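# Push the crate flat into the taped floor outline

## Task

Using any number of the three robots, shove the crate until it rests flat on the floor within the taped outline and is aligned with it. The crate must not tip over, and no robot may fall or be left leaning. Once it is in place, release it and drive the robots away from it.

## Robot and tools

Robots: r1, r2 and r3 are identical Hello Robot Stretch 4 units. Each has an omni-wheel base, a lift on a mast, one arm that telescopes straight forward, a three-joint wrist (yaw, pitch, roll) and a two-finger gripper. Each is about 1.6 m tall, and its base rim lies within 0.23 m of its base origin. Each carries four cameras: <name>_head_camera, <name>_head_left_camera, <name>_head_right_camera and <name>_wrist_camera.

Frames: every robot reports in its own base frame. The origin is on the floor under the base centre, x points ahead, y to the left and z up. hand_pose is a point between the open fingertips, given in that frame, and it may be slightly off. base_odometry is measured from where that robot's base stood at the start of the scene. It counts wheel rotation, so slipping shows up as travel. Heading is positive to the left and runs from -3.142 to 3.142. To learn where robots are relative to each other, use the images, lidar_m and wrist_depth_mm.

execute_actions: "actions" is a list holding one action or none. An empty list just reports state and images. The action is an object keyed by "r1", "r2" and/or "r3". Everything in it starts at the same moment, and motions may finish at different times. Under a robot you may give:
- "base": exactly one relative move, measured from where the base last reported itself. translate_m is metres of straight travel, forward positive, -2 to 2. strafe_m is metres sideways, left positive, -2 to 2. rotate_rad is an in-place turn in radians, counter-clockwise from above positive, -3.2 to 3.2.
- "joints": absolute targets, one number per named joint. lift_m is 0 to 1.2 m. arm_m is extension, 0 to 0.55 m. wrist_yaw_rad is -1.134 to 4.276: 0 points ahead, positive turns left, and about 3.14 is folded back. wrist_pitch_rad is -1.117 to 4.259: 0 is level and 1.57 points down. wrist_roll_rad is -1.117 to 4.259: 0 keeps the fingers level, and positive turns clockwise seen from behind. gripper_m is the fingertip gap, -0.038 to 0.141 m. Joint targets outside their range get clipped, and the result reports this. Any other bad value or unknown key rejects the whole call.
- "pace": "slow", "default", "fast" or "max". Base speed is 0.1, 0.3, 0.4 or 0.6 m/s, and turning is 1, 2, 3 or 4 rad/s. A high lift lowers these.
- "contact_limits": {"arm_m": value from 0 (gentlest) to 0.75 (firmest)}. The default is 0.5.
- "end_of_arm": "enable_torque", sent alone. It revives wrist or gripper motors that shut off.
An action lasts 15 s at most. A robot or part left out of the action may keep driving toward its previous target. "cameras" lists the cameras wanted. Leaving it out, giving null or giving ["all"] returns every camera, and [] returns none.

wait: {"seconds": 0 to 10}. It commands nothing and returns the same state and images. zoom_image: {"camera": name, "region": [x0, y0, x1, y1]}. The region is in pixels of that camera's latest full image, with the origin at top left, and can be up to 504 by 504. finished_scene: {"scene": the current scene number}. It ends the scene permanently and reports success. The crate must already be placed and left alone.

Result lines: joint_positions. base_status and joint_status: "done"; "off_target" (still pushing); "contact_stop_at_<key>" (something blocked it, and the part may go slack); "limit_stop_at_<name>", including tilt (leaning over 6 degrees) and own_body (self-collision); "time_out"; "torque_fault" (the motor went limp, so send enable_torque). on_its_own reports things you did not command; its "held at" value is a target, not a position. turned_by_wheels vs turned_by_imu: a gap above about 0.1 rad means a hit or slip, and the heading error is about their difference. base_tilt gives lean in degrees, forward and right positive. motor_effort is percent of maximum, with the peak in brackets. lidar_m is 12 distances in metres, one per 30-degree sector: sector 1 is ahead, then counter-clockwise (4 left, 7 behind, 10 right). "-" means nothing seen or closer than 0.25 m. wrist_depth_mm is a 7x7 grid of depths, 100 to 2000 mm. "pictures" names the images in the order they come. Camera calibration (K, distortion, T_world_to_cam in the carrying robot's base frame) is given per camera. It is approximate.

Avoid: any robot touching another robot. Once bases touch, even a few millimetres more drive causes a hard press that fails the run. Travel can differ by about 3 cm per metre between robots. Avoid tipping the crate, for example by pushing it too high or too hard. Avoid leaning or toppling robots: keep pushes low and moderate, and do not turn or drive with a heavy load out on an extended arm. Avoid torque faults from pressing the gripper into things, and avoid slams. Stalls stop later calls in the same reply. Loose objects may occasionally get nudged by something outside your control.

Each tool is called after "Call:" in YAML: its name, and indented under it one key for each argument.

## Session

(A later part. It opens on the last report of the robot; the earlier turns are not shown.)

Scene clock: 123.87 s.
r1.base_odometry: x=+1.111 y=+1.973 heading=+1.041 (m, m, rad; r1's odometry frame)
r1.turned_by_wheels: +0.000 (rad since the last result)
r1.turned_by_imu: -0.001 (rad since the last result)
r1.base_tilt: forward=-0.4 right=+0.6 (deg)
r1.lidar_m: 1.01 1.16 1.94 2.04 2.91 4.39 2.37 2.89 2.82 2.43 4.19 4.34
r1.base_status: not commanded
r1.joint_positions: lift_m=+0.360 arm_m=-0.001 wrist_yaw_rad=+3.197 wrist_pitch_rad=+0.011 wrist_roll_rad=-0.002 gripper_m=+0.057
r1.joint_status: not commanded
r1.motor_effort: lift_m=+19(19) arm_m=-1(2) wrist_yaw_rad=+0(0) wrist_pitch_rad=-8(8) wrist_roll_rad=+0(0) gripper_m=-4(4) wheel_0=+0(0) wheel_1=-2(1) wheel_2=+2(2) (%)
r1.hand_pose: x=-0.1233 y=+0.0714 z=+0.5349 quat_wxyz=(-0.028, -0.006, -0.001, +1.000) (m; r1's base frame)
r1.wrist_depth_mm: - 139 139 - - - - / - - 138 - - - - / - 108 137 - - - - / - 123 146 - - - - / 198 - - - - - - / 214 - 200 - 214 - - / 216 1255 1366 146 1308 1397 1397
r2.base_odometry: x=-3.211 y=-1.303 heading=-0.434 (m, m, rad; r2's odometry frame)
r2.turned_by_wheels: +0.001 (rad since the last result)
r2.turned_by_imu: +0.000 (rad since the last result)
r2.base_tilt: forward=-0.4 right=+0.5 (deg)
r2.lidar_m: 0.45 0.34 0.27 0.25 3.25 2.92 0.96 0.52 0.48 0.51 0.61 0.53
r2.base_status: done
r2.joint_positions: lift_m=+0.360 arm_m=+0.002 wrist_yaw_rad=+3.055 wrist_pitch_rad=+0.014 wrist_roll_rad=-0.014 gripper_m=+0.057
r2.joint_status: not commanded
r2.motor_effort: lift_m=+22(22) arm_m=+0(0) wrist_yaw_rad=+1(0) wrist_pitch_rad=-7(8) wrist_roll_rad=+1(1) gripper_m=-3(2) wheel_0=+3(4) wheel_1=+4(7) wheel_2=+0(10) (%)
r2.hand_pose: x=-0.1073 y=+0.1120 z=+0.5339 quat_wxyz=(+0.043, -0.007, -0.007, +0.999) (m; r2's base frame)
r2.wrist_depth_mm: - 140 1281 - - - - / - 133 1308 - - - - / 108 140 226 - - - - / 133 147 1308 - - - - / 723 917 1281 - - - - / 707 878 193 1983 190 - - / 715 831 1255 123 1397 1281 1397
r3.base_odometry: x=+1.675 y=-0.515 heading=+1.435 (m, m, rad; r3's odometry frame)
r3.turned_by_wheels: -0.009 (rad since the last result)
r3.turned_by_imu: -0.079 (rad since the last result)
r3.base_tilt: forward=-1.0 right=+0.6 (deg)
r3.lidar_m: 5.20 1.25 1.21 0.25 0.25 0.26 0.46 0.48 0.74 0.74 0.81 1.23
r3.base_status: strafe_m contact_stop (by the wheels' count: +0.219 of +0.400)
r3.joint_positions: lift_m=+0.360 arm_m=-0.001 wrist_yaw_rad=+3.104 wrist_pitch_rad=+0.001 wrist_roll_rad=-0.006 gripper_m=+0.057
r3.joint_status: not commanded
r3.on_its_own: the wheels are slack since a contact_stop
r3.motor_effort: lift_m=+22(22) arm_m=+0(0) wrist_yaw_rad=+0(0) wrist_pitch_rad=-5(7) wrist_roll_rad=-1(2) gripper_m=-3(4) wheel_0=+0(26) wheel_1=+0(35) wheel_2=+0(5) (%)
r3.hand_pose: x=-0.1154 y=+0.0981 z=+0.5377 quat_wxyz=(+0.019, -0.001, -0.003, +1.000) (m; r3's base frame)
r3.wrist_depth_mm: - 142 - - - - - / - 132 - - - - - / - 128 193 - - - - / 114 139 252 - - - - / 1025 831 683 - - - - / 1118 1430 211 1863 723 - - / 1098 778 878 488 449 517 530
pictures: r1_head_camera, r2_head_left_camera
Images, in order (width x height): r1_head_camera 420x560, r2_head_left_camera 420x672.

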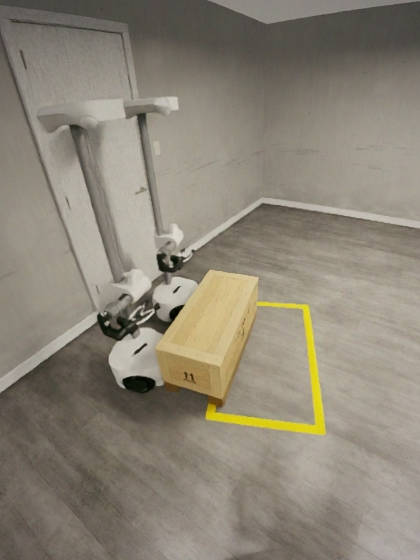

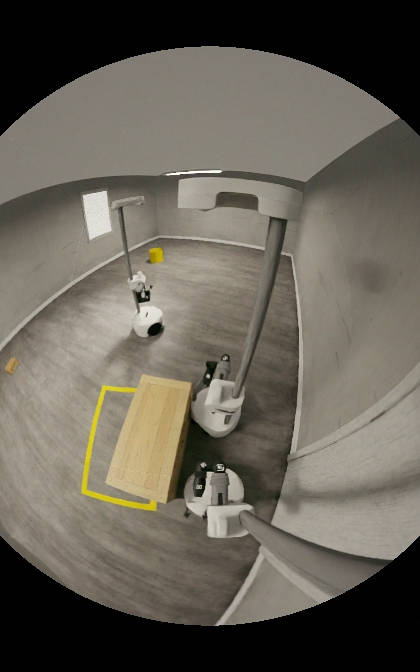

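Call:
execute_actions:
  actions:
    - {"r3":{"base":{"strafe_m":-0.1}},"r2":{"base":{"strafe_m":-0.13}}}
  cameras: []

Call:
execute_actions:
  actions:
    - {"r3":{"base":{"rotate_rad":0.22}}}
  cameras: []

Call:
execute_actions:
  actions:
    - {"r3":{"base":{"translate_m":0.09}},"r2":{"base":{"translate_m":0.14}}}
  cameras: []

Call:
execute_actions:
  actions:
    - {"r3":{"base":{"strafe_m":0.4}},"r2":{"base":{"strafe_m":0.33}}}
  cameras: ["r2_head_left_camera","r1_head_camera"]

Scene clock: 129.93 s.
r1.base_odometry: x=+1.111 y=+1.973 heading=+1.041 (m, m, rad; r1's odometry frame)
r1.turned_by_wheels: +0.000 (rad since the last result)
r1.turned_by_imu: -0.002 (rad since the last result)
r1.base_tilt: forward=-0.3 right=+0.7 (deg)
r1.lidar_m: 1.02 1.15 1.93 2.06 2.89 4.40 2.37 2.89 2.82 2.44 4.21 4.33
r1.base_status: not commanded
r1.joint_positions: lift_m=+0.360 arm_m=-0.001 wrist_yaw_rad=+3.197 wrist_pitch_rad=+0.011 wrist_roll_rad=-0.002 gripper_m=+0.057
r1.joint_status: not commanded
r1.motor_effort: lift_m=+19(19) arm_m=-1(2) wrist_yaw_rad=+0(1) wrist_pitch_rad=-9(9) wrist_roll_rad=+0(0) gripper_m=-3(6) wheel_0=+0(0) wheel_1=-2(2) wheel_2=+2(2) (%)
r1.hand_pose: x=-0.1233 y=+0.0714 z=+0.5349 quat_wxyz=(-0.028, -0.006, -0.001, +1.000) (m; r1's base frame)
r1.wrist_depth_mm: - 139 139 - - - - / - - 138 - - - - / - 108 138 - - - - / - 123 146 - - - - / 198 - - - - - - / 215 - 200 - 215 - - / 215 1255 1336 146 1308 1397 1397
r2.base_odometry: x=-3.265 y=-1.421 heading=-0.434 (m, m, rad; r2's odometry frame)
r2.turned_by_wheels: +0.000 (rad since the last result)
r2.turned_by_imu: +0.000 (rad since the last result)
r2.base_tilt: forward=-0.3 right=+0.5 (deg)
r2.lidar_m: 0.41 0.49 0.39 0.37 3.32 2.94 0.75 0.42 0.36 0.39 0.46 0.57
r2.base_status: done
r2.joint_positions: lift_m=+0.360 arm_m=+0.002 wrist_yaw_rad=+3.055 wrist_pitch_rad=+0.014 wrist_roll_rad=-0.014 gripper_m=+0.057
r2.joint_status: not commanded
r2.motor_effort: lift_m=+21(21) arm_m=+0(0) wrist_yaw_rad=-1(0) wrist_pitch_rad=-10(9) wrist_roll_rad=+1(1) gripper_m=-1(4) wheel_0=+1(9) wheel_1=-2(5) wheel_2=+0(1) (%)
r2.hand_pose: x=-0.1073 y=+0.1120 z=+0.5339 quat_wxyz=(+0.043, -0.007, -0.007, +0.999) (m; r2's base frame)
r2.wrist_depth_mm: - 139 1060 1921 - - - / - 133 1078 1863 - - - / 107 140 226 1921 - - - / 133 146 1098 1921 - - - / 564 750 1042 1983 - - - / 564 715 193 1808 190 - - / 564 640 1042 123 1430 1255 1397
r3.base_odometry: x=+1.774 y=-0.528 heading=+1.435 (m, m, rad; r3's odometry frame)
r3.turned_by_wheels: +0.000 (rad since the last result)
r3.turned_by_imu: -0.002 (rad since the last result)
r3.base_tilt: forward=-1.0 right=+0.5 (deg)
r3.lidar_m: 4.65 1.40 1.29 0.29 0.29 0.40 0.43 0.43 0.65 0.64 0.71 1.07
r3.base_status: done
r3.joint_positions: lift_m=+0.360 arm_m=-0.001 wrist_yaw_rad=+3.104 wrist_pitch_rad=+0.001 wrist_roll_rad=-0.006 gripper_m=+0.057
r3.joint_status: not commanded
r3.motor_effort: lift_m=+22(22) arm_m=+0(0) wrist_yaw_rad=-2(1) wrist_pitch_rad=-5(5) wrist_roll_rad=-2(1) gripper_m=-4(4) wheel_0=+1(9) wheel_1=-1(10) wheel_2=+0(1) (%)
r3.hand_pose: x=-0.1154 y=+0.0981 z=+0.5377 quat_wxyz=(+0.019, -0.001, -0.003, +1.000) (m; r3's base frame)
r3.wrist_depth_mm: - 141 - - - - - / - 132 - - - - - / - 128 194 - - - - / 114 139 252 - - - - / 917 759 854 - - - - / 960 1138 210 - 715 820 - / 976 759 1430 854 521 512 530
pictures: none
No camera images: the call's "cameras" was empty. Leave "cameras" out to get every camera's image.

Scene clock: 130.87 s.
r1.base_odometry: x=+1.111 y=+1.973 heading=+1.041 (m, m, rad; r1's odometry frame)
r1.turned_by_wheels: +0.000 (rad since the last result)
r1.turned_by_imu: +0.000 (rad since the last result)
r1.base_tilt: forward=-0.3 right=+0.5 (deg)
r1.lidar_m: 1.02 1.15 1.94 2.06 2.90 4.41 2.37 2.89 2.82 2.42 4.23 4.33
r1.base_status: not commanded
r1.joint_positions: lift_m=+0.360 arm_m=-0.001 wrist_yaw_rad=+3.197 wrist_pitch_rad=+0.011 wrist_roll_rad=-0.002 gripper_m=+0.057
r1.joint_status: not commanded
r1.motor_effort: lift_m=+19(19) arm_m=-1(1) wrist_yaw_rad=+0(0) wrist_pitch_rad=-9(6) wrist_roll_rad=-1(0) gripper_m=-4(9) wheel_0=+0(0) wheel_1=-2(2) wheel_2=+2(2) (%)
r1.hand_pose: x=-0.1233 y=+0.0714 z=+0.5349 quat_wxyz=(-0.028, -0.006, -0.001, +1.000) (m; r1's base frame)
r1.wrist_depth_mm: - 139 139 - - - - / - - 138 - - - - / - 108 137 - - - - / - 123 146 - - - - / 198 - - - - - - / 215 - 200 - 214 - - / 216 1255 1336 146 1281 1397 1397
r2.base_odometry: x=-3.265 y=-1.421 heading=-0.434 (m, m, rad; r2's odometry frame)
r2.turned_by_wheels: +0.000 (rad since the last result)
r2.turned_by_imu: +0.000 (rad since the last result)
r2.base_tilt: forward=-0.3 right=+0.3 (deg)
r2.lidar_m: 0.41 0.49 0.39 0.38 3.28 2.93 0.74 0.41 0.36 0.39 0.49 0.56
r2.base_status: not commanded
r2.joint_positions: lift_m=+0.360 arm_m=+0.002 wrist_yaw_rad=+3.055 wrist_pitch_rad=+0.014 wrist_roll_rad=-0.014 gripper_m=+0.057
r2.joint_status: not commanded
r2.motor_effort: lift_m=+22(22) arm_m=+0(0) wrist_yaw_rad=+0(0) wrist_pitch_rad=-6(9) wrist_roll_rad=+1(1) gripper_m=-3(3) wheel_0=+0(0) wheel_1=-3(2) wheel_2=+0(0) (%)
r2.hand_pose: x=-0.1073 y=+0.1120 z=+0.5339 quat_wxyz=(+0.043, -0.007, -0.007, +0.999) (m; r2's base frame)
r2.wrist_depth_mm: - 140 1042 1921 - - - / - 133 1078 1921 - - - / 107 140 225 1921 - - - / 133 146 1098 1921 - - - / 564 759 1042 1983 - - - / 569 715 193 1756 190 - - / 564 640 1042 123 1430 1308 1336
r3.base_odometry: x=+1.774 y=-0.529 heading=+1.655 (m, m, rad; r3's odometry frame)
r3.turned_by_wheels: +0.220 (rad since the last result)
r3.turned_by_imu: +0.220 (rad since the last result)
r3.base_tilt: forward=-1.0 right=+0.5 (deg)
r3.lidar_m: 5.20 1.27 0.29 0.30 0.31 0.50 0.44 0.48 0.63 0.66 0.79 1.53
r3.base_status: done
r3.joint_positions: lift_m=+0.360 arm_m=-0.001 wrist_yaw_rad=+3.104 wrist_pitch_rad=+0.001 wrist_roll_rad=-0.006 gripper_m=+0.057
r3.joint_status: not commanded
r3.motor_effort: lift_m=+22(22) arm_m=+0(0) wrist_yaw_rad=+1(0) wrist_pitch_rad=-5(6) wrist_roll_rad=+0(1) gripper_m=-7(3) wheel_0=+0(8) wheel_1=-1(6) wheel_2=-2(8) (%)
r3.hand_pose: x=-0.1154 y=+0.0981 z=+0.5377 quat_wxyz=(+0.019, -0.001, -0.003, +1.000) (m; r3's base frame)
r3.wrist_depth_mm: - 141 866 - - - - / - 132 1537 - - - - / - 129 194 - - - - / 114 139 252 - - - - / 768 1042 580 - - - - / 798 976 210 - 820 820 - / 778 891 809 1464 707 535 535
pictures: none
No camera images: the call's "cameras" was empty. Leave "cameras" out to get every camera's image.

Scene clock: 132.63 s.
r1.base_odometry: x=+1.111 y=+1.973 heading=+1.041 (m, m, rad; r1's odometry frame)
r1.turned_by_wheels: +0.000 (rad since the last result)
r1.turned_by_imu: -0.001 (rad since the last result)
r1.base_tilt: forward=-0.3 right=+0.7 (deg)
r1.lidar_m: 1.02 1.14 1.93 2.04 2.89 4.39 2.37 2.89 2.82 2.43 4.19 4.34
r1.base_status: not commanded
r1.joint_positions: lift_m=+0.360 arm_m=-0.001 wrist_yaw_rad=+3.197 wrist_pitch_rad=+0.011 wrist_roll_rad=-0.002 gripper_m=+0.057
r1.joint_status: not commanded
r1.motor_effort: lift_m=+19(19) arm_m=-2(1) wrist_yaw_rad=+0(0) wrist_pitch_rad=-8(7) wrist_roll_rad=+0(1) gripper_m=-2(0) wheel_0=+0(0) wheel_1=-2(1) wheel_2=+2(2) (%)
r1.hand_pose: x=-0.1233 y=+0.0714 z=+0.5349 quat_wxyz=(-0.028, -0.006, -0.001, +1.000) (m; r1's base frame)
r1.wrist_depth_mm: - 139 139 - - - - / - - 138 - - - - / - 108 137 - - - - / - 123 146 - - - - / 198 - - - - - - / 215 - 200 - 215 - - / 215 1255 1336 146 1281 1430 1366
r2.base_odometry: x=-3.138 y=-1.480 heading=-0.434 (m, m, rad; r2's odometry frame)
r2.turned_by_wheels: +0.001 (rad since the last result)
r2.turned_by_imu: +0.001 (rad since the last result)
r2.base_tilt: forward=-0.3 right=+0.3 (deg)
r2.lidar_m: 0.36 0.43 0.36 0.37 0.38 3.11 0.85 0.47 0.42 0.42 0.54 0.45
r2.base_status: done
r2.joint_positions: lift_m=+0.360 arm_m=+0.002 wrist_yaw_rad=+3.055 wrist_pitch_rad=+0.014 wrist_roll_rad=-0.014 gripper_m=+0.057
r2.joint_status: not commanded
r2.motor_effort: lift_m=+22(22) arm_m=+0(0) wrist_yaw_rad=-1(0) wrist_pitch_rad=-9(8) wrist_roll_rad=+1(1) gripper_m=-1(3) wheel_0=+3(9) wheel_1=+3(6) wheel_2=+1(10) (%)
r2.hand_pose: x=-0.1073 y=+0.1120 z=+0.5339 quat_wxyz=(+0.043, -0.007, -0.007, +0.999) (m; r2's base frame)
r2.wrist_depth_mm: - 140 1138 - - - - / - 133 1160 - - - - / 107 140 225 - - - - / 133 146 1160 - - - - / 615 778 1118 - - - - / 615 759 192 1808 190 - - / 615 707 1138 123 1397 1281 1336
r3.base_odometry: x=+1.767 y=-0.439 heading=+1.655 (m, m, rad; r3's odometry frame)
r3.turned_by_wheels: +0.000 (rad since the last result)
r3.turned_by_imu: +0.000 (rad since the last result)
r3.base_tilt: forward=-0.9 right=+0.5 (deg)
r3.lidar_m: 5.14 1.24 1.26 0.25 0.31 0.49 0.38 0.44 0.66 0.69 0.85 1.62
r3.base_status: done
r3.joint_positions: lift_m=+0.360 arm_m=-0.001 wrist_yaw_rad=+3.104 wrist_pitch_rad=+0.001 wrist_roll_rad=-0.006 gripper_m=+0.057
r3.joint_status: not commanded
r3.motor_effort: lift_m=+22(22) arm_m=+0(0) wrist_yaw_rad=-3(2) wrist_pitch_rad=-6(5) wrist_roll_rad=-1(2) gripper_m=-3(5) wheel_0=+1(5) wheel_1=+1(6) wheel_2=-1(11) (%)
r3.hand_pose: x=-0.1154 y=+0.0981 z=+0.5377 quat_wxyz=(+0.019, -0.001, -0.003, +1.000) (m; r3's base frame)
r3.wrist_depth_mm: - 141 1537 - - - - / - 132 1499 - - - - / - 128 194 - - - - / 114 139 252 - - - - / 798 1078 512 - - - - / 820 1025 211 - 788 820 831 / 831 931 809 1464 676 535 530
pictures: none
No camera images: the call's "cameras" was empty. Leave "cameras" out to get every camera's image.

Scene clock: 135.07 s.
r1.base_odometry: x=+1.111 y=+1.973 heading=+1.041 (m, m, rad; r1's odometry frame)
r1.turned_by_wheels: +0.000 (rad since the last result)
r1.turned_by_imu: -0.001 (rad since the last result)
r1.base_tilt: forward=-0.1 right=+0.7 (deg)
r1.lidar_m: 0.97 1.07 1.94 2.04 2.89 4.41 2.37 2.90 2.82 2.43 4.19 4.34
r1.base_status: not commanded
r1.joint_positions: lift_m=+0.360 arm_m=-0.001 wrist_yaw_rad=+3.197 wrist_pitch_rad=+0.011 wrist_roll_rad=-0.002 gripper_m=+0.057
r1.joint_status: not commanded
r1.motor_effort: lift_m=+19(19) arm_m=-2(1) wrist_yaw_rad=+0(0) wrist_pitch_rad=-9(7) wrist_roll_rad=+0(1) gripper_m=-3(2) wheel_0=+0(0) wheel_1=-1(2) wheel_2=+2(1) (%)
r1.hand_pose: x=-0.1233 y=+0.0714 z=+0.5349 quat_wxyz=(-0.028, -0.006, -0.001, +1.000) (m; r1's base frame)
r1.wrist_depth_mm: - 139 139 - - - - / - - 138 - - - - / - 108 137 - - - - / - 123 146 - - - - / 198 - - - - - - / 215 - 200 - 214 - - / 215 1255 1336 146 1308 1397 1397
r2.base_odometry: x=-3.000 y=-1.181 heading=-0.433 (m, m, rad; r2's odometry frame)
r2.turned_by_wheels: +0.001 (rad since the last result)
r2.turned_by_imu: -0.003 (rad since the last result)
r2.base_tilt: forward=-0.3 right=+0.3 (deg)
r2.lidar_m: 0.40 0.27 0.25 0.25 0.25 2.99 1.39 0.82 0.72 0.74 0.91 0.40
r2.base_status: done
r2.joint_positions: lift_m=+0.360 arm_m=+0.002 wrist_yaw_rad=+3.055 wrist_pitch_rad=+0.014 wrist_roll_rad=-0.014 gripper_m=+0.057
r2.joint_status: not commanded
r2.motor_effort: lift_m=+21(21) arm_m=+0(0) wrist_yaw_rad=+2(1) wrist_pitch_rad=-8(7) wrist_roll_rad=+2(2) gripper_m=-3(3) wheel_0=-13(25) wheel_1=+31(34) wheel_2=-5(6) (%)
r2.hand_pose: x=-0.1073 y=+0.1120 z=+0.5339 quat_wxyz=(+0.043, -0.007, -0.007, +0.999) (m; r2's base frame)
r2.wrist_depth_mm: - 140 1756 - - - - / - 133 1756 - - - - / 108 140 226 - - - - / 133 146 1808 - - - - / 946 1229 1708 - - - - / 960 1205 193 - 190 - - / 946 1098 1366 123 1430 1255 1366
r3.base_odometry: x=+1.482 y=-0.467 heading=+1.672 (m, m, rad; r3's odometry frame)
r3.turned_by_wheels: +0.017 (rad since the last result)
r3.turned_by_imu: -0.058 (rad since the last result)
r3.base_tilt: forward=-1.0 right=+0.5 (deg)
r3.lidar_m: 5.17 1.05 1.15 0.25 0.25 0.30 0.40 0.57 0.90 0.92 1.06 1.90
r3.base_status: strafe_m contact_stop (by the wheels' count: +0.285 of +0.400)
r3.joint_positions: lift_m=+0.360 arm_m=-0.001 wrist_yaw_rad=+3.104 wrist_pitch_rad=+0.001 wrist_roll_rad=-0.006 gripper_m=+0.057
r3.joint_status: not commanded
r3.on_its_own: the wheels are slack since a contact_stop
r3.motor_effort: lift_m=+22(22) arm_m=+0(0) wrist_yaw_rad=+0(0) wrist_pitch_rad=-5(5) wrist_roll_rad=-2(1) gripper_m=-3(4) wheel_0=+0(31) wheel_1=+0(36) wheel_2=+0(6) (%)
r3.hand_pose: x=-0.1154 y=+0.0981 z=+0.5377 quat_wxyz=(+0.019, -0.001, -0.003, +1.000) (m; r3's base frame)
r3.wrist_depth_mm: - 141 798 - - - - / - 132 798 - - - - / - 128 193 - - - - / 114 139 253 - - - - / 1060 1499 788 609 - - - / 1118 1336 210 - 715 809 - / 1118 1229 809 1464 452 517 525
pictures: r1_head_camera, r2_head_left_camera
Images, in order (width x height): r1_head_camera 420x560, r2_head_left_camera 420x672.

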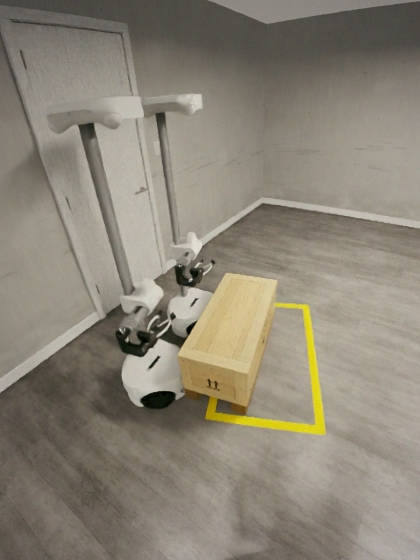

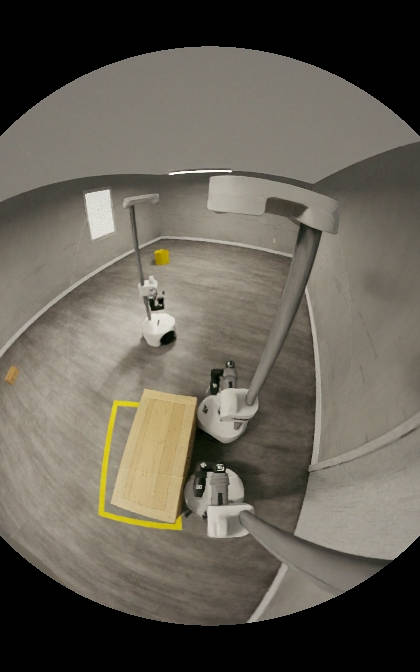

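Solo strokes now.

Call:
execute_actions:
  actions:
    - {"r3":{"base":{"strafe_m":-0.13}},"r2":{"base":{"strafe_m":-0.13}}}
  cameras: []

Call:
execute_actions:
  actions:
    - {"r3":{"base":{"strafe_m":0.35}}}
  cameras: ["r1_head_camera"]

Scene clock: 138.17 s.
r1.base_odometry: x=+1.111 y=+1.973 heading=+1.041 (m, m, rad; r1's odometry frame)
r1.turned_by_wheels: +0.000 (rad since the last result)
r1.turned_by_imu: -0.001 (rad since the last result)
r1.base_tilt: forward=-0.3 right=+0.6 (deg)
r1.lidar_m: 0.96 1.15 1.93 2.04 2.89 4.40 2.37 2.87 2.82 2.42 4.24 4.34
r1.base_status: not commanded
r1.joint_positions: lift_m=+0.360 arm_m=-0.001 wrist_yaw_rad=+3.197 wrist_pitch_rad=+0.011 wrist_roll_rad=-0.002 gripper_m=+0.057
r1.joint_status: not commanded
r1.motor_effort: lift_m=+19(19) arm_m=-1(1) wrist_yaw_rad=+0(0) wrist_pitch_rad=-7(8) wrist_roll_rad=+0(0) gripper_m=-1(3) wheel_0=+0(0) wheel_1=-1(1) wheel_2=+2(2) (%)
r1.hand_pose: x=-0.1233 y=+0.0714 z=+0.5349 quat_wxyz=(-0.028, -0.006, -0.001, +1.000) (m; r1's base frame)
r1.wrist_depth_mm: - 139 139 - - - - / - - 138 - - - - / - 108 138 - - - - / - 123 146 - - - - / 199 - - - - - - / 215 - 199 - 215 - - / 215 1255 1336 147 1281 1397 1430
r2.base_odometry: x=-3.055 y=-1.299 heading=-0.433 (m, m, rad; r2's odometry frame)
r2.turned_by_wheels: +0.000 (rad since the last result)
r2.turned_by_imu: +0.000 (rad since the last result)
r2.base_tilt: forward=-0.3 right=+0.4 (deg)
r2.lidar_m: 0.38 0.43 0.31 0.30 0.33 3.04 1.19 0.66 0.59 0.62 0.78 0.44
r2.base_status: done
r2.joint_positions: lift_m=+0.360 arm_m=+0.002 wrist_yaw_rad=+3.055 wrist_pitch_rad=+0.014 wrist_roll_rad=-0.014 gripper_m=+0.057
r2.joint_status: not commanded
r2.motor_effort: lift_m=+21(21) arm_m=+0(0) wrist_yaw_rad=+0(0) wrist_pitch_rad=-7(9) wrist_roll_rad=-1(2) gripper_m=-2(2) wheel_0=+1(11) wheel_1=-1(19) wheel_2=+2(6) (%)
r2.hand_pose: x=-0.1073 y=+0.1120 z=+0.5339 quat_wxyz=(+0.043, -0.007, -0.007, +0.999) (m; r2's base frame)
r2.wrist_depth_mm: - 140 1499 - - - - / - 133 1464 - - - - / 108 140 226 - - - - / 133 147 1618 - - - - / 809 1078 1499 - - - - / 788 1025 193 1921 190 - - / 809 960 1281 123 1430 1281 1366
r3.base_odometry: x=+1.612 y=-0.454 heading=+1.672 (m, m, rad; r3's odometry frame)
r3.turned_by_wheels: +0.000 (rad since the last result)
r3.turned_by_imu: -0.002 (rad since the last result)
r3.base_tilt: forward=-1.0 right=+0.5 (deg)
r3.lidar_m: 5.16 1.13 1.19 0.32 0.35 0.44 0.39 0.51 0.77 0.76 0.92 1.64
r3.base_status: done
r3.joint_positions: lift_m=+0.360 arm_m=-0.001 wrist_yaw_rad=+3.104 wrist_pitch_rad=+0.001 wrist_roll_rad=-0.006 gripper_m=+0.057
r3.joint_status: not commanded
r3.motor_effort: lift_m=+22(22) arm_m=+0(0) wrist_yaw_rad=+0(1) wrist_pitch_rad=-5(5) wrist_roll_rad=+0(0) gripper_m=-5(4) wheel_0=+0(11) wheel_1=+0(9) wheel_2=-1(0) (%)
r3.hand_pose: x=-0.1154 y=+0.0981 z=+0.5377 quat_wxyz=(+0.019, -0.001, -0.003, +1.000) (m; r3's base frame)
r3.wrist_depth_mm: - 142 788 - - - - / - 132 788 - - - - / - 129 194 - - - - / 114 139 252 - - - - / 931 1281 768 609 - - - / 976 1255 210 - 778 831 831 / 976 1098 1281 1464 676 530 530
pictures: none
No camera images: the call's "cameras" was empty. Leave "cameras" out to get every camera's image.

Scene clock: 140.67 s.
r1.base_odometry: x=+1.111 y=+1.973 heading=+1.041 (m, m, rad; r1's odometry frame)
r1.turned_by_wheels: +0.000 (rad since the last result)
r1.turned_by_imu: -0.001 (rad since the last result)
r1.base_tilt: forward=-0.2 right=+0.5 (deg)
r1.lidar_m: 0.95 0.94 1.94 2.02 2.91 4.40 2.38 2.90 2.82 2.44 4.22 1.01
r1.base_status: not commanded
r1.joint_positions: lift_m=+0.360 arm_m=-0.001 wrist_yaw_rad=+3.197 wrist_pitch_rad=+0.011 wrist_roll_rad=-0.002 gripper_m=+0.057
r1.joint_status: not commanded
r1.motor_effort: lift_m=+19(19) arm_m=-1(1) wrist_yaw_rad=-1(0) wrist_pitch_rad=-6(7) wrist_roll_rad=+1(0) gripper_m=-2(4) wheel_0=+0(0) wheel_1=-1(2) wheel_2=+2(2) (%)
r1.hand_pose: x=-0.1233 y=+0.0714 z=+0.5349 quat_wxyz=(-0.028, -0.006, -0.001, +1.000) (m; r1's base frame)
r1.wrist_depth_mm: - 139 139 - - - - / - - 138 - - - - / - 108 137 - - - - / - 123 146 - - - - / 199 - - - - - - / 214 - 200 - 215 - - / 214 1255 1366 147 1281 1397 1430
r2.base_odometry: x=-3.055 y=-1.299 heading=-0.433 (m, m, rad; r2's odometry frame)
r2.turned_by_wheels: +0.000 (rad since the last result)
r2.turned_by_imu: +0.000 (rad since the last result)
r2.base_tilt: forward=-0.3 right=+0.4 (deg)
r2.lidar_m: 0.50 0.44 0.36 0.29 0.30 3.03 1.16 0.66 0.60 0.61 0.77 1.48
r2.base_status: not commanded
r2.joint_positions: lift_m=+0.360 arm_m=+0.002 wrist_yaw_rad=+3.055 wrist_pitch_rad=+0.014 wrist_roll_rad=-0.014 gripper_m=+0.057
r2.joint_status: not commanded
r2.motor_effort: lift_m=+21(22) arm_m=+0(0) wrist_yaw_rad=+0(0) wrist_pitch_rad=-7(10) wrist_roll_rad=+0(2) gripper_m=-1(3) wheel_0=+1(1) wheel_1=-2(1) wheel_2=+2(2) (%)
r2.hand_pose: x=-0.1073 y=+0.1120 z=+0.5339 quat_wxyz=(+0.043, -0.007, -0.007, +0.999) (m; r2's base frame)
r2.wrist_depth_mm: - 140 1499 - - - - / - 133 1537 - - - - / 107 140 226 - - - - / 133 146 1576 - - - - / 798 1060 1499 - - - - / 798 1025 192 1921 190 - - / 809 976 1308 123 1430 1281 1336
r3.base_odometry: x=+1.265 y=-0.489 heading=+1.672 (m, m, rad; r3's odometry frame)
r3.turned_by_wheels: +0.000 (rad since the last result)
r3.turned_by_imu: -0.102 (rad since the last result)
r3.base_tilt: forward=-1.0 right=+0.5 (deg)
r3.lidar_m: 5.16 0.93 1.03 0.25 0.25 0.25 0.34 0.47 0.65 1.09 1.20 1.92
r3.base_status: done
r3.joint_positions: lift_m=+0.360 arm_m=-0.001 wrist_yaw_rad=+3.104 wrist_pitch_rad=+0.001 wrist_roll_rad=-0.006 gripper_m=+0.057
r3.joint_status: not commanded
r3.motor_effort: lift_m=+22(22) arm_m=+0(0) wrist_yaw_rad=-1(1) wrist_pitch_rad=-5(6) wrist_roll_rad=-1(1) gripper_m=-7(3) wheel_0=-27(30) wheel_1=+15(34) wheel_2=+10(9) (%)
r3.hand_pose: x=-0.1154 y=+0.0981 z=+0.5377 quat_wxyz=(+0.019, -0.001, -0.003, +1.000) (m; r3's base frame)
r3.wrist_depth_mm: - 141 - - - - - / - 132 - - - - - / - 128 193 - - - - / 114 139 252 - - - - / 525 1921 - - - - - / 1464 1863 210 759 723 - - / 798 798 866 484 452 512 1060
pictures: r1_head_camera
Images, in order (width x height): r1_head_camera 420x560.

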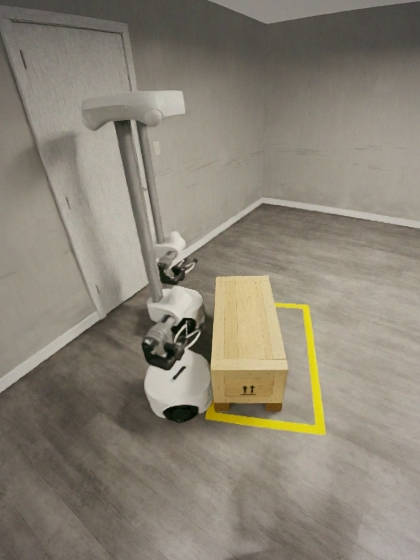

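Call:
execute_actions:
  actions:
    - {"r3":{"base":{"strafe_m":-0.11}}}
  cameras: []

Call:
execute_actions:
  actions:
    - {"r3":{"base":{"rotate_rad":0.22}},"r2":{"base":{"rotate_rad":0.04}}}
  cameras: []

Call:
execute_actions:
  actions:
    - {"r3":{"base":{"strafe_m":0.22}},"r2":{"base":{"strafe_m":0.26}}}
  cameras: ["r1_head_camera"]

Call:
execute_actions:
  actions:
    - {"r3":{"base":{"strafe_m":-0.4}},"r2":{"base":{"strafe_m":-0.4}}}
  cameras: ["r1_head_camera","r2_head_left_camera"]

Scene clock: 146.07 s.
r1.base_odometry: x=+1.111 y=+1.973 heading=+1.041 (m, m, rad; r1's odometry frame)
r1.turned_by_wheels: +0.000 (rad since the last result)
r1.turned_by_imu: -0.002 (rad since the last result)
r1.base_tilt: forward=-0.4 right=+0.6 (deg)
r1.lidar_m: 0.98 1.00 1.94 2.05 2.92 4.41 2.36 2.89 2.81 2.40 4.20 0.99
r1.base_status: not commanded
r1.joint_positions: lift_m=+0.360 arm_m=-0.001 wrist_yaw_rad=+3.197 wrist_pitch_rad=+0.011 wrist_roll_rad=-0.002 gripper_m=+0.057
r1.joint_status: not commanded
r1.motor_effort: lift_m=+19(19) arm_m=-1(2) wrist_yaw_rad=+0(0) wrist_pitch_rad=-7(8) wrist_roll_rad=+0(0) gripper_m=-2(3) wheel_0=+0(0) wheel_1=-2(1) wheel_2=+2(2) (%)
r1.hand_pose: x=-0.1233 y=+0.0714 z=+0.5349 quat_wxyz=(-0.028, -0.006, -0.001, +1.000) (m; r1's base frame)
r1.wrist_depth_mm: - 139 139 - - - - / - - 138 - - - - / - 108 138 - - - - / - 123 146 - - - - / 198 - - - - - - / 215 - 199 - 214 - - / 216 1255 1336 146 1281 1397 1397
r2.base_odometry: x=-3.055 y=-1.299 heading=-0.433 (m, m, rad; r2's odometry frame)
r2.turned_by_wheels: +0.000 (rad since the last result)
r2.turned_by_imu: +0.000 (rad since the last result)
r2.base_tilt: forward=-0.3 right=+0.3 (deg)
r2.lidar_m: 0.39 0.46 0.35 0.30 0.30 3.02 1.16 0.65 0.61 0.62 0.80 1.48
r2.base_status: not commanded
r2.joint_positions: lift_m=+0.360 arm_m=+0.002 wrist_yaw_rad=+3.055 wrist_pitch_rad=+0.014 wrist_roll_rad=-0.014 gripper_m=+0.057
r2.joint_status: not commanded
r2.motor_effort: lift_m=+21(21) arm_m=+0(0) wrist_yaw_rad=+0(2) wrist_pitch_rad=-8(7) wrist_roll_rad=+2(1) gripper_m=-3(4) wheel_0=+2(1) wheel_1=-2(1) wheel_2=+2(2) (%)
r2.hand_pose: x=-0.1073 y=+0.1120 z=+0.5339 quat_wxyz=(+0.043, -0.007, -0.007, +0.999) (m; r2's base frame)
r2.wrist_depth_mm: - 140 1537 - - - - / - 133 1537 - - - - / 108 140 226 - - - - / 133 146 1618 - - - - / 809 1078 1464 - - - - / 809 1042 193 - 190 - - / 798 960 1281 123 1430 1255 1366
r3.base_odometry: x=+1.374 y=-0.478 heading=+1.672 (m, m, rad; r3's odometry frame)
r3.turned_by_wheels: +0.000 (rad since the last result)
r3.turned_by_imu: -0.002 (rad since the last result)
r3.base_tilt: forward=-1.0 right=+0.5 (deg)
r3.lidar_m: 5.18 0.99 1.00 0.29 0.29 0.34 0.42 0.43 0.96 0.98 1.09 1.73
r3.base_status: done
r3.joint_positions: lift_m=+0.360 arm_m=-0.001 wrist_yaw_rad=+3.104 wrist_pitch_rad=+0.001 wrist_roll_rad=-0.006 gripper_m=+0.057
r3.joint_status: not commanded
r3.motor_effort: lift_m=+22(22) arm_m=+0(0) wrist_yaw_rad=-1(0) wrist_pitch_rad=-6(6) wrist_roll_rad=+0(0) gripper_m=-2(3) wheel_0=+1(24) wheel_1=+1(14) wheel_2=-1(8) (%)
r3.hand_pose: x=-0.1154 y=+0.0981 z=+0.5377 quat_wxyz=(+0.019, -0.001, -0.003, +1.000) (m; r3's base frame)
r3.wrist_depth_mm: - 141 - - - - - / - 132 - - - - - / - 128 193 - - - - / 114 139 252 - - - - / 1182 544 - - - - - / 1229 1708 210 778 723 - - / 1229 759 1397 525 455 512 530
pictures: none
No camera images: the call's "cameras" was empty. Leave "cameras" out to get every camera's image.

Scene clock: 147.00 s.
r1.base_odometry: x=+1.111 y=+1.973 heading=+1.041 (m, m, rad; r1's odometry frame)
r1.turned_by_wheels: +0.000 (rad since the last result)
r1.turned_by_imu: +0.000 (rad since the last result)
r1.base_tilt: forward=-0.3 right=+0.6 (deg)
r1.lidar_m: 0.98 0.99 1.93 2.05 2.91 4.40 2.36 2.90 2.81 2.43 4.19 1.01
r1.base_status: not commanded
r1.joint_positions: lift_m=+0.360 arm_m=-0.001 wrist_yaw_rad=+3.197 wrist_pitch_rad=+0.011 wrist_roll_rad=-0.002 gripper_m=+0.057
r1.joint_status: not commanded
r1.motor_effort: lift_m=+19(19) arm_m=-1(1) wrist_yaw_rad=+0(0) wrist_pitch_rad=-10(6) wrist_roll_rad=+0(0) gripper_m=-7(0) wheel_0=+0(0) wheel_1=-1(1) wheel_2=+2(2) (%)
r1.hand_pose: x=-0.1233 y=+0.0714 z=+0.5349 quat_wxyz=(-0.028, -0.006, -0.001, +1.000) (m; r1's base frame)
r1.wrist_depth_mm: - 139 139 - - - - / - - 138 - - - - / - 108 137 - - - - / - 123 146 - - - - / 198 - - - - - - / 214 - 199 - 215 - - / 215 1255 1366 146 1281 1397 1430
r2.base_odometry: x=-3.055 y=-1.299 heading=-0.393 (m, m, rad; r2's odometry frame)
r2.turned_by_wheels: +0.039 (rad since the last result)
r2.turned_by_imu: +0.040 (rad since the last result)
r2.base_tilt: forward=-0.3 right=+0.4 (deg)
r2.lidar_m: 0.42 0.44 0.35 0.29 0.31 3.03 1.12 0.63 0.61 0.61 0.76 1.62
r2.base_status: done
r2.joint_positions: lift_m=+0.360 arm_m=+0.002 wrist_yaw_rad=+3.055 wrist_pitch_rad=+0.014 wrist_roll_rad=-0.014 gripper_m=+0.057
r2.joint_status: not commanded
r2.motor_effort: lift_m=+21(21) arm_m=+0(0) wrist_yaw_rad=+1(2) wrist_pitch_rad=-9(8) wrist_roll_rad=+1(2) gripper_m=-1(2) wheel_0=-3(6) wheel_1=-4(4) wheel_2=-2(1) (%)
r2.hand_pose: x=-0.1073 y=+0.1120 z=+0.5339 quat_wxyz=(+0.043, -0.007, -0.007, +0.999) (m; r2's base frame)
r2.wrist_depth_mm: - 140 1430 - - - - / - 133 1430 - - - - / 107 140 226 - - - - / 133 147 1430 - - - - / 788 1025 1366 - - - - / 778 991 192 - 190 - - / 778 917 1308 123 1464 1281 1366
r3.base_odometry: x=+1.374 y=-0.478 heading=+1.892 (m, m, rad; r3's odometry frame)
r3.turned_by_wheels: +0.220 (rad since the last result)
r3.turned_by_imu: +0.220 (rad since the last result)
r3.base_tilt: forward=-0.9 right=+0.6 (deg)
r3.lidar_m: 3.57 1.00 0.33 0.27 0.30 0.40 0.43 0.48 0.99 1.00 1.26 2.62
r3.base_status: done
r3.joint_positions: lift_m=+0.360 arm_m=-0.001 wrist_yaw_rad=+3.104 wrist_pitch_rad=+0.001 wrist_roll_rad=-0.006 gripper_m=+0.057
r3.joint_status: not commanded
r3.motor_effort: lift_m=+22(22) arm_m=+0(0) wrist_yaw_rad=+0(2) wrist_pitch_rad=-6(6) wrist_roll_rad=-1(1) gripper_m=-3(5) wheel_0=-1(6) wheel_1=+0(7) wheel_2=-2(6) (%)
r3.hand_pose: x=-0.1154 y=+0.0981 z=+0.5377 quat_wxyz=(+0.019, -0.001, -0.003, +1.000) (m; r3's base frame)
r3.wrist_depth_mm: - 141 1863 - - - - / - 132 1921 - - - - / - 129 195 - - - - / 114 139 251 - - - - / 1042 1229 603 - - - - / 1098 1281 210 - 723 831 - / 1078 798 891 798 521 517 530
pictures: none
No camera images: the call's "cameras" was empty. Leave "cameras" out to get every camera's image.

Scene clock: 149.17 s.
r1.base_odometry: x=+1.111 y=+1.973 heading=+1.041 (m, m, rad; r1's odometry frame)
r1.turned_by_wheels: +0.000 (rad since the last result)
r1.turned_by_imu: -0.001 (rad since the last result)
r1.base_tilt: forward=-0.3 right=+0.8 (deg)
r1.lidar_m: 0.91 0.96 1.94 2.05 2.89 4.40 2.37 2.89 2.82 2.42 4.22 0.99
r1.base_status: not commanded
r1.joint_positions: lift_m=+0.360 arm_m=-0.001 wrist_yaw_rad=+3.197 wrist_pitch_rad=+0.011 wrist_roll_rad=-0.002 gripper_m=+0.057
r1.joint_status: not commanded
r1.motor_effort: lift_m=+19(19) arm_m=-1(2) wrist_yaw_rad=+0(0) wrist_pitch_rad=-8(9) wrist_roll_rad=+0(0) gripper_m=-3(5) wheel_0=+0(0) wheel_1=-2(2) wheel_2=+2(2) (%)
r1.hand_pose: x=-0.1233 y=+0.0714 z=+0.5349 quat_wxyz=(-0.028, -0.006, -0.001, +1.000) (m; r1's base frame)
r1.wrist_depth_mm: - 139 139 - - - - / - - 138 - - - - / - 108 137 - - - - / - 123 146 - - - - / 198 - - - - - - / 214 - 200 - 215 - - / 215 1255 1366 146 1281 1397 1397
r2.base_odometry: x=-2.956 y=-1.059 heading=-0.392 (m, m, rad; r2's odometry frame)
r2.turned_by_wheels: +0.001 (rad since the last result)
r2.turned_by_imu: +0.012 (rad since the last result)
r2.base_tilt: forward=-0.4 right=+0.4 (deg)
r2.lidar_m: 0.40 0.30 0.25 0.25 0.25 2.94 1.49 0.93 0.83 0.85 1.11 2.29
r2.base_status: done
r2.joint_positions: lift_m=+0.360 arm_m=+0.002 wrist_yaw_rad=+3.055 wrist_pitch_rad=+0.014 wrist_roll_rad=-0.014 gripper_m=+0.057
r2.joint_status: not commanded
r2.motor_effort: lift_m=+21(22) arm_m=+0(0) wrist_yaw_rad=+0(1) wrist_pitch_rad=-8(11) wrist_roll_rad=+0(1) gripper_m=-1(1) wheel_0=-11(16) wheel_1=+27(30) wheel_2=+0(1) (%)
r2.hand_pose: x=-0.1073 y=+0.1120 z=+0.5339 quat_wxyz=(+0.043, -0.007, -0.007, +0.999) (m; r2's base frame)
r2.wrist_depth_mm: - 140 1863 - - - - / - 133 1808 - - - - / 107 140 226 - - - - / 133 146 1921 - - - - / 1060 1308 1808 - - - - / 1042 1255 193 1983 190 - - / 1042 1160 1366 123 1430 1281 1366
r3.base_odometry: x=+1.166 y=-0.548 heading=+1.892 (m, m, rad; r3's odometry frame)
r3.turned_by_wheels: +0.000 (rad since the last result)
r3.turned_by_imu: +0.010 (rad since the last result)
r3.base_tilt: forward=-1.0 right=+0.6 (deg)
r3.lidar_m: 0.96 0.91 0.25 0.25 0.25 0.29 0.42 0.49 1.15 1.17 1.51 3.20
r3.base_status: done
r3.joint_positions: lift_m=+0.360 arm_m=-0.001 wrist_yaw_rad=+3.104 wrist_pitch_rad=+0.001 wrist_roll_rad=-0.006 gripper_m=+0.057
r3.joint_status: not commanded
r3.motor_effort: lift_m=+22(22) arm_m=+0(0) wrist_yaw_rad=-1(0) wrist_pitch_rad=-7(6) wrist_roll_rad=-2(1) gripper_m=-2(3) wheel_0=-5(26) wheel_1=+7(32) wheel_2=-1(7) (%)
r3.hand_pose: x=-0.1154 y=+0.0981 z=+0.5377 quat_wxyz=(+0.019, -0.001, -0.003, +1.000) (m; r3's base frame)
r3.wrist_depth_mm: - 141 - - - - - / - 132 - - - - - / - 128 194 - - - - / 114 139 251 - - - - / 1255 1661 559 - - - - / 1255 1537 210 - 723 820 - / 1255 1182 809 564 449 512 530
pictures: r1_head_camera
Images, in order (width x height): r1_head_camera 420x560.

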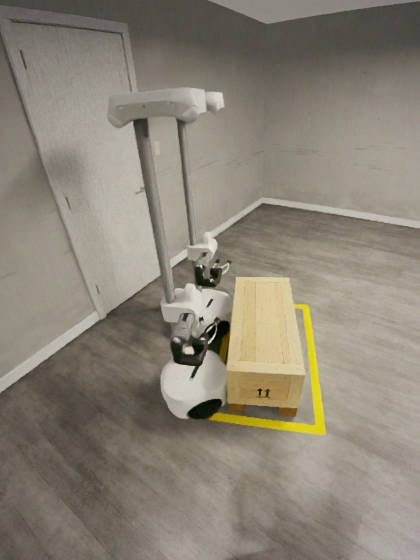

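Scene clock: 151.83 s.
r1.base_odometry: x=+1.111 y=+1.973 heading=+1.041 (m, m, rad; r1's odometry frame)
r1.turned_by_wheels: +0.000 (rad since the last result)
r1.turned_by_imu: -0.001 (rad since the last result)
r1.base_tilt: forward=-0.4 right=+0.6 (deg)
r1.lidar_m: 0.96 1.11 1.94 2.04 2.91 4.42 2.36 2.90 2.82 2.42 4.21 1.00
r1.base_status: not commanded
r1.joint_positions: lift_m=+0.360 arm_m=-0.001 wrist_yaw_rad=+3.197 wrist_pitch_rad=+0.011 wrist_roll_rad=-0.002 gripper_m=+0.057
r1.joint_status: not commanded
r1.motor_effort: lift_m=+19(19) arm_m=-1(1) wrist_yaw_rad=+0(0) wrist_pitch_rad=-8(10) wrist_roll_rad=+0(0) gripper_m=-2(4) wheel_0=+0(0) wheel_1=-2(2) wheel_2=+2(2) (%)
r1.hand_pose: x=-0.1233 y=+0.0714 z=+0.5349 quat_wxyz=(-0.028, -0.006, -0.001, +1.000) (m; r1's base frame)
r1.wrist_depth_mm: - 139 139 - - - - / - - 138 - - - - / - 108 138 - - - - / - 123 146 - - - - / 199 - - - - - - / 215 - 200 - 215 - - / 215 1255 1336 146 1281 1397 1366
r2.base_odometry: x=-3.109 y=-1.429 heading=-0.392 (m, m, rad; r2's odometry frame)
r2.turned_by_wheels: +0.000 (rad since the last result)
r2.turned_by_imu: -0.001 (rad since the last result)
r2.base_tilt: forward=-0.4 right=+0.5 (deg)
r2.lidar_m: 0.42 0.44 0.65 0.57 3.36 3.07 0.85 0.52 0.48 0.45 0.62 1.29
r2.base_status: done
r2.joint_positions: lift_m=+0.360 arm_m=+0.002 wrist_yaw_rad=+3.055 wrist_pitch_rad=+0.014 wrist_roll_rad=-0.014 gripper_m=+0.057
r2.joint_status: not commanded
r2.motor_effort: lift_m=+22(21) arm_m=+0(0) wrist_yaw_rad=+1(0) wrist_pitch_rad=-12(9) wrist_roll_rad=+1(2) gripper_m=-4(3) wheel_0=+1(10) wheel_1=-1(24) wheel_2=-1(3) (%)
r2.hand_pose: x=-0.1073 y=+0.1120 z=+0.5339 quat_wxyz=(+0.043, -0.007, -0.007, +0.999) (m; r2's base frame)
r2.wrist_depth_mm: - 140 1160 1921 - - - / - 133 1160 - - - - / 107 140 226 1983 - - - / 133 146 1182 1983 - - - / 640 809 1138 - - - - / 647 778 193 1808 190 - - / 654 741 1138 123 1464 1281 1336
r3.base_odometry: x=+1.545 y=-0.421 heading=+1.892 (m, m, rad; r3's odometry frame)
r3.turned_by_wheels: +0.000 (rad since the last result)
r3.turned_by_imu: -0.002 (rad since the last result)
r3.base_tilt: forward=-1.0 right=+0.5 (deg)
r3.lidar_m: 5.16 1.12 3.97 0.58 0.61 0.58 0.42 0.51 0.78 0.81 1.04 2.20
r3.base_status: done
r3.joint_positions: lift_m=+0.360 arm_m=-0.001 wrist_yaw_rad=+3.104 wrist_pitch_rad=+0.001 wrist_roll_rad=-0.006 gripper_m=+0.057
r3.joint_status: not commanded
r3.motor_effort: lift_m=+22(21) arm_m=+0(0) wrist_yaw_rad=-1(3) wrist_pitch_rad=-6(5) wrist_roll_rad=-1(2) gripper_m=-6(3) wheel_0=+1(8) wheel_1=+1(9) wheel_2=-1(1) (%)
r3.hand_pose: x=-0.1154 y=+0.0981 z=+0.5377 quat_wxyz=(+0.019, -0.001, -0.003, +1.000) (m; r3's base frame)
r3.wrist_depth_mm: - 141 1537 - - - - / - 132 1576 - - - - / - 128 194 - - - - / 114 139 251 - - - - / 878 1160 569 - - - - / 904 1098 211 - - - 831 / 904 1008 820 1464 1336 866 654
pictures: r1_head_camera, r2_head_left_camera
Images, in order (width x height): r1_head_camera 420x560, r2_head_left_camera 420x672.

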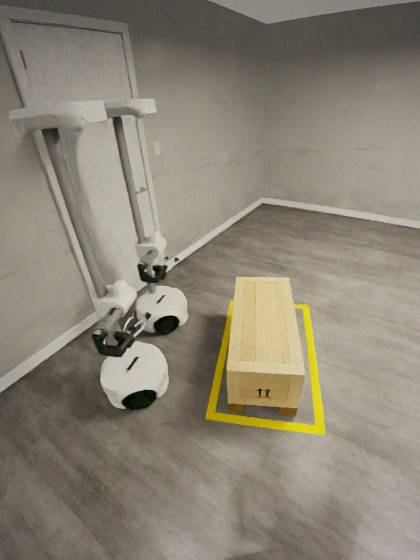

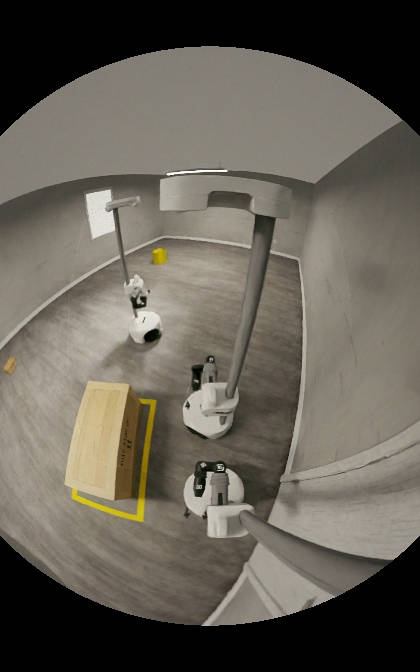

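Call:
execute_actions:
  actions:
    - {"r2":{"base":{"strafe_m":0.445}}}
  cameras: []

Call:
execute_actions:
  actions:
    - {"r2":{"base":{"strafe_m":-0.42}}}
  cameras: ["r1_head_camera","r2_head_left_camera"]

Scene clock: 156.13 s.
r1.base_odometry: x=+1.111 y=+1.973 heading=+1.041 (m, m, rad; r1's odometry frame)
r1.turned_by_wheels: +0.000 (rad since the last result)
r1.turned_by_imu: -0.002 (rad since the last result)
r1.base_tilt: forward=-0.3 right=+0.6 (deg)
r1.lidar_m: 0.97 1.11 1.93 2.05 2.91 4.41 2.38 2.88 2.82 2.43 4.22 0.97
r1.base_status: not commanded
r1.joint_positions: lift_m=+0.360 arm_m=-0.001 wrist_yaw_rad=+3.197 wrist_pitch_rad=+0.011 wrist_roll_rad=-0.002 gripper_m=+0.057
r1.joint_status: not commanded
r1.motor_effort: lift_m=+19(19) arm_m=-2(1) wrist_yaw_rad=+0(0) wrist_pitch_rad=-9(8) wrist_roll_rad=+0(1) gripper_m=-3(0) wheel_0=+0(0) wheel_1=-2(2) wheel_2=+1(2) (%)
r1.hand_pose: x=-0.1233 y=+0.0714 z=+0.5349 quat_wxyz=(-0.028, -0.006, -0.001, +1.000) (m; r1's base frame)
r1.wrist_depth_mm: - 139 139 - - - - / - - 138 - - - - / - 108 138 - - - - / - 123 146 - - - - / 198 - - - - - - / 215 - 200 - 214 - - / 215 1255 1366 146 1281 1366 1397
r2.base_odometry: x=-2.940 y=-1.019 heading=-0.391 (m, m, rad; r2's odometry frame)
r2.turned_by_wheels: +0.001 (rad since the last result)
r2.turned_by_imu: +0.007 (rad since the last result)
r2.base_tilt: forward=-0.3 right=+0.4 (deg)
r2.lidar_m: 1.54 0.29 0.25 0.25 0.27 2.92 1.54 0.97 0.87 0.90 0.63 0.52
r2.base_status: done
r2.joint_positions: lift_m=+0.360 arm_m=+0.002 wrist_yaw_rad=+3.055 wrist_pitch_rad=+0.014 wrist_roll_rad=-0.014 gripper_m=+0.057
r2.joint_status: not commanded
r2.motor_effort: lift_m=+22(21) arm_m=+0(0) wrist_yaw_rad=+1(2) wrist_pitch_rad=-8(9) wrist_roll_rad=+0(0) gripper_m=-4(1) wheel_0=-11(13) wheel_1=+29(31) wheel_2=-2(1) (%)
r2.hand_pose: x=-0.1073 y=+0.1120 z=+0.5339 quat_wxyz=(+0.043, -0.007, -0.007, +0.999) (m; r2's base frame)
r2.wrist_depth_mm: - 140 1808 - - - - / - 133 1921 - - - - / 108 140 226 - - - - / 133 147 1921 - - - - / 1098 1366 1808 - - - - / 1078 1308 193 1983 190 - - / 1098 1160 1397 123 1430 1281 1336
r3.base_odometry: x=+1.545 y=-0.421 heading=+1.892 (m, m, rad; r3's odometry frame)
r3.turned_by_wheels: +0.000 (rad since the last result)
r3.turned_by_imu: -0.001 (rad since the last result)
r3.base_tilt: forward=-0.9 right=+0.5 (deg)
r3.lidar_m: 5.16 1.10 3.96 0.59 0.61 0.55 1.24 0.86 0.78 0.80 1.02 2.22
r3.base_status: not commanded
r3.joint_positions: lift_m=+0.360 arm_m=-0.001 wrist_yaw_rad=+3.104 wrist_pitch_rad=+0.001 wrist_roll_rad=-0.006 gripper_m=+0.057
r3.joint_status: not commanded
r3.motor_effort: lift_m=+22(22) arm_m=+0(0) wrist_yaw_rad=-1(0) wrist_pitch_rad=-6(6) wrist_roll_rad=-1(4) gripper_m=-4(4) wheel_0=+1(1) wheel_1=+1(1) wheel_2=-1(1) (%)
r3.hand_pose: x=-0.1154 y=+0.0981 z=+0.5377 quat_wxyz=(+0.019, -0.001, -0.003, +1.000) (m; r3's base frame)
r3.wrist_depth_mm: - 142 1537 - - - - / - 132 1576 - - - - / - 128 193 - - - - / 114 139 252 - 809 668 - / 891 1138 1661 - - 603 - / 891 1098 210 - 820 - 831 / 904 991 1397 1464 809 1397 707
pictures: none
No camera images: the call's "cameras" was empty. Leave "cameras" out to get every camera's image.

Scene clock: 158.87 s.
r1.base_odometry: x=+1.111 y=+1.973 heading=+1.041 (m, m, rad; r1's odometry frame)
r1.turned_by_wheels: +0.000 (rad since the last result)
r1.turned_by_imu: -0.001 (rad since the last result)
r1.base_tilt: forward=-0.2 right=+0.6 (deg)
r1.lidar_m: 0.96 1.11 1.93 2.04 2.92 4.39 2.38 2.89 2.82 2.43 4.21 0.99
r1.base_status: not commanded
r1.joint_positions: lift_m=+0.360 arm_m=-0.001 wrist_yaw_rad=+3.197 wrist_pitch_rad=+0.011 wrist_roll_rad=-0.002 gripper_m=+0.057
r1.joint_status: not commanded
r1.motor_effort: lift_m=+19(19) arm_m=-1(1) wrist_yaw_rad=+0(0) wrist_pitch_rad=-8(7) wrist_roll_rad=+0(0) gripper_m=-1(2) wheel_0=+0(0) wheel_1=-1(2) wheel_2=+2(2) (%)
r1.hand_pose: x=-0.1233 y=+0.0714 z=+0.5349 quat_wxyz=(-0.028, -0.006, -0.001, +1.000) (m; r1's base frame)
r1.wrist_depth_mm: - 139 139 - - - - / - - 138 - - - - / - 108 137 - - - - / - 123 146 - - - - / 198 - - - - - - / 215 - 199 - 214 - - / 215 1255 1397 146 1281 1397 1366
r2.base_odometry: x=-3.100 y=-1.407 heading=-0.391 (m, m, rad; r2's odometry frame)
r2.turned_by_wheels: +0.000 (rad since the last result)
r2.turned_by_imu: -0.001 (rad since the last result)
r2.base_tilt: forward=-0.3 right=+0.4 (deg)
r2.lidar_m: 0.40 0.48 0.65 0.60 3.35 3.09 0.86 0.53 0.49 0.49 0.68 0.53
r2.base_status: done
r2.joint_positions: lift_m=+0.360 arm_m=+0.002 wrist_yaw_rad=+3.055 wrist_pitch_rad=+0.014 wrist_roll_rad=-0.014 gripper_m=+0.057
r2.joint_status: not commanded
r2.motor_effort: lift_m=+21(21) arm_m=+0(0) wrist_yaw_rad=+1(1) wrist_pitch_rad=-9(9) wrist_roll_rad=+1(0) gripper_m=-1(1) wheel_0=+3(13) wheel_1=-2(24) wheel_2=-1(1) (%)
r2.hand_pose: x=-0.1073 y=+0.1120 z=+0.5339 quat_wxyz=(+0.043, -0.007, -0.007, +0.999) (m; r2's base frame)
r2.wrist_depth_mm: - 140 1205 1983 - - - / - 133 1182 1983 - - - / 108 140 225 - - - - / 133 146 1255 - - - - / 668 831 1160 - - - - / 661 798 193 1756 190 - - / 661 759 1160 123 1430 1255 1336
r3.base_odometry: x=+1.545 y=-0.421 heading=+1.892 (m, m, rad; r3's odometry frame)
r3.turned_by_wheels: +0.000 (rad since the last result)
r3.turned_by_imu: -0.001 (rad since the last result)
r3.base_tilt: forward=-0.9 right=+0.6 (deg)
r3.lidar_m: 5.14 1.12 3.94 0.57 0.63 0.53 0.42 0.49 0.79 0.80 1.02 2.21
r3.base_status: not commanded
r3.joint_positions: lift_m=+0.360 arm_m=-0.001 wrist_yaw_rad=+3.104 wrist_pitch_rad=+0.001 wrist_roll_rad=-0.006 gripper_m=+0.057
r3.joint_status: not commanded
r3.motor_effort: lift_m=+21(22) arm_m=+0(0) wrist_yaw_rad=-1(1) wrist_pitch_rad=-4(6) wrist_roll_rad=-1(1) gripper_m=-8(4) wheel_0=+1(0) wheel_1=+1(1) wheel_2=-1(0) (%)
r3.hand_pose: x=-0.1154 y=+0.0981 z=+0.5377 quat_wxyz=(+0.019, -0.001, -0.003, +1.000) (m; r3's base frame)
r3.wrist_depth_mm: - 141 1160 - - - - / - 132 854 - - - - / - 128 194 - - - - / 114 139 252 - - - - / 878 1138 574 - - - - / 904 1098 211 - - - 820 / 891 1008 854 1464 1366 1366 707
pictures: r1_head_camera, r2_head_left_camera
Images, in order (width x height): r1_head_camera 420x560, r2_head_left_camera 420x672.

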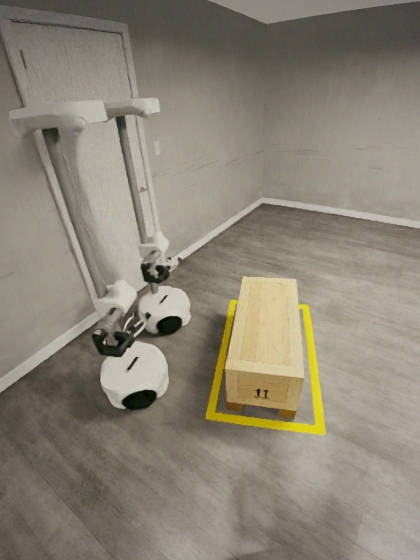

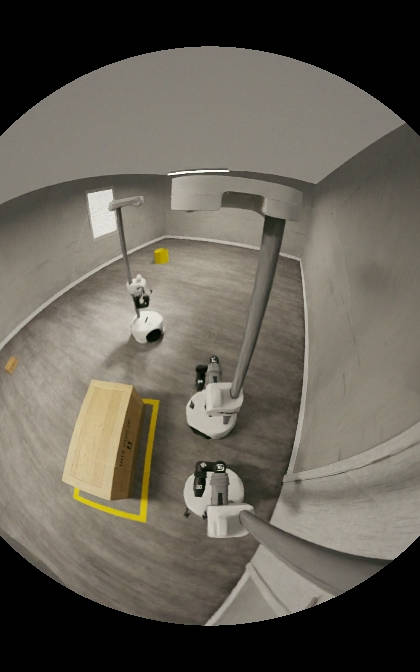

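Call:
finished_scene:
  scene: 2

The scene is finished: the task was done.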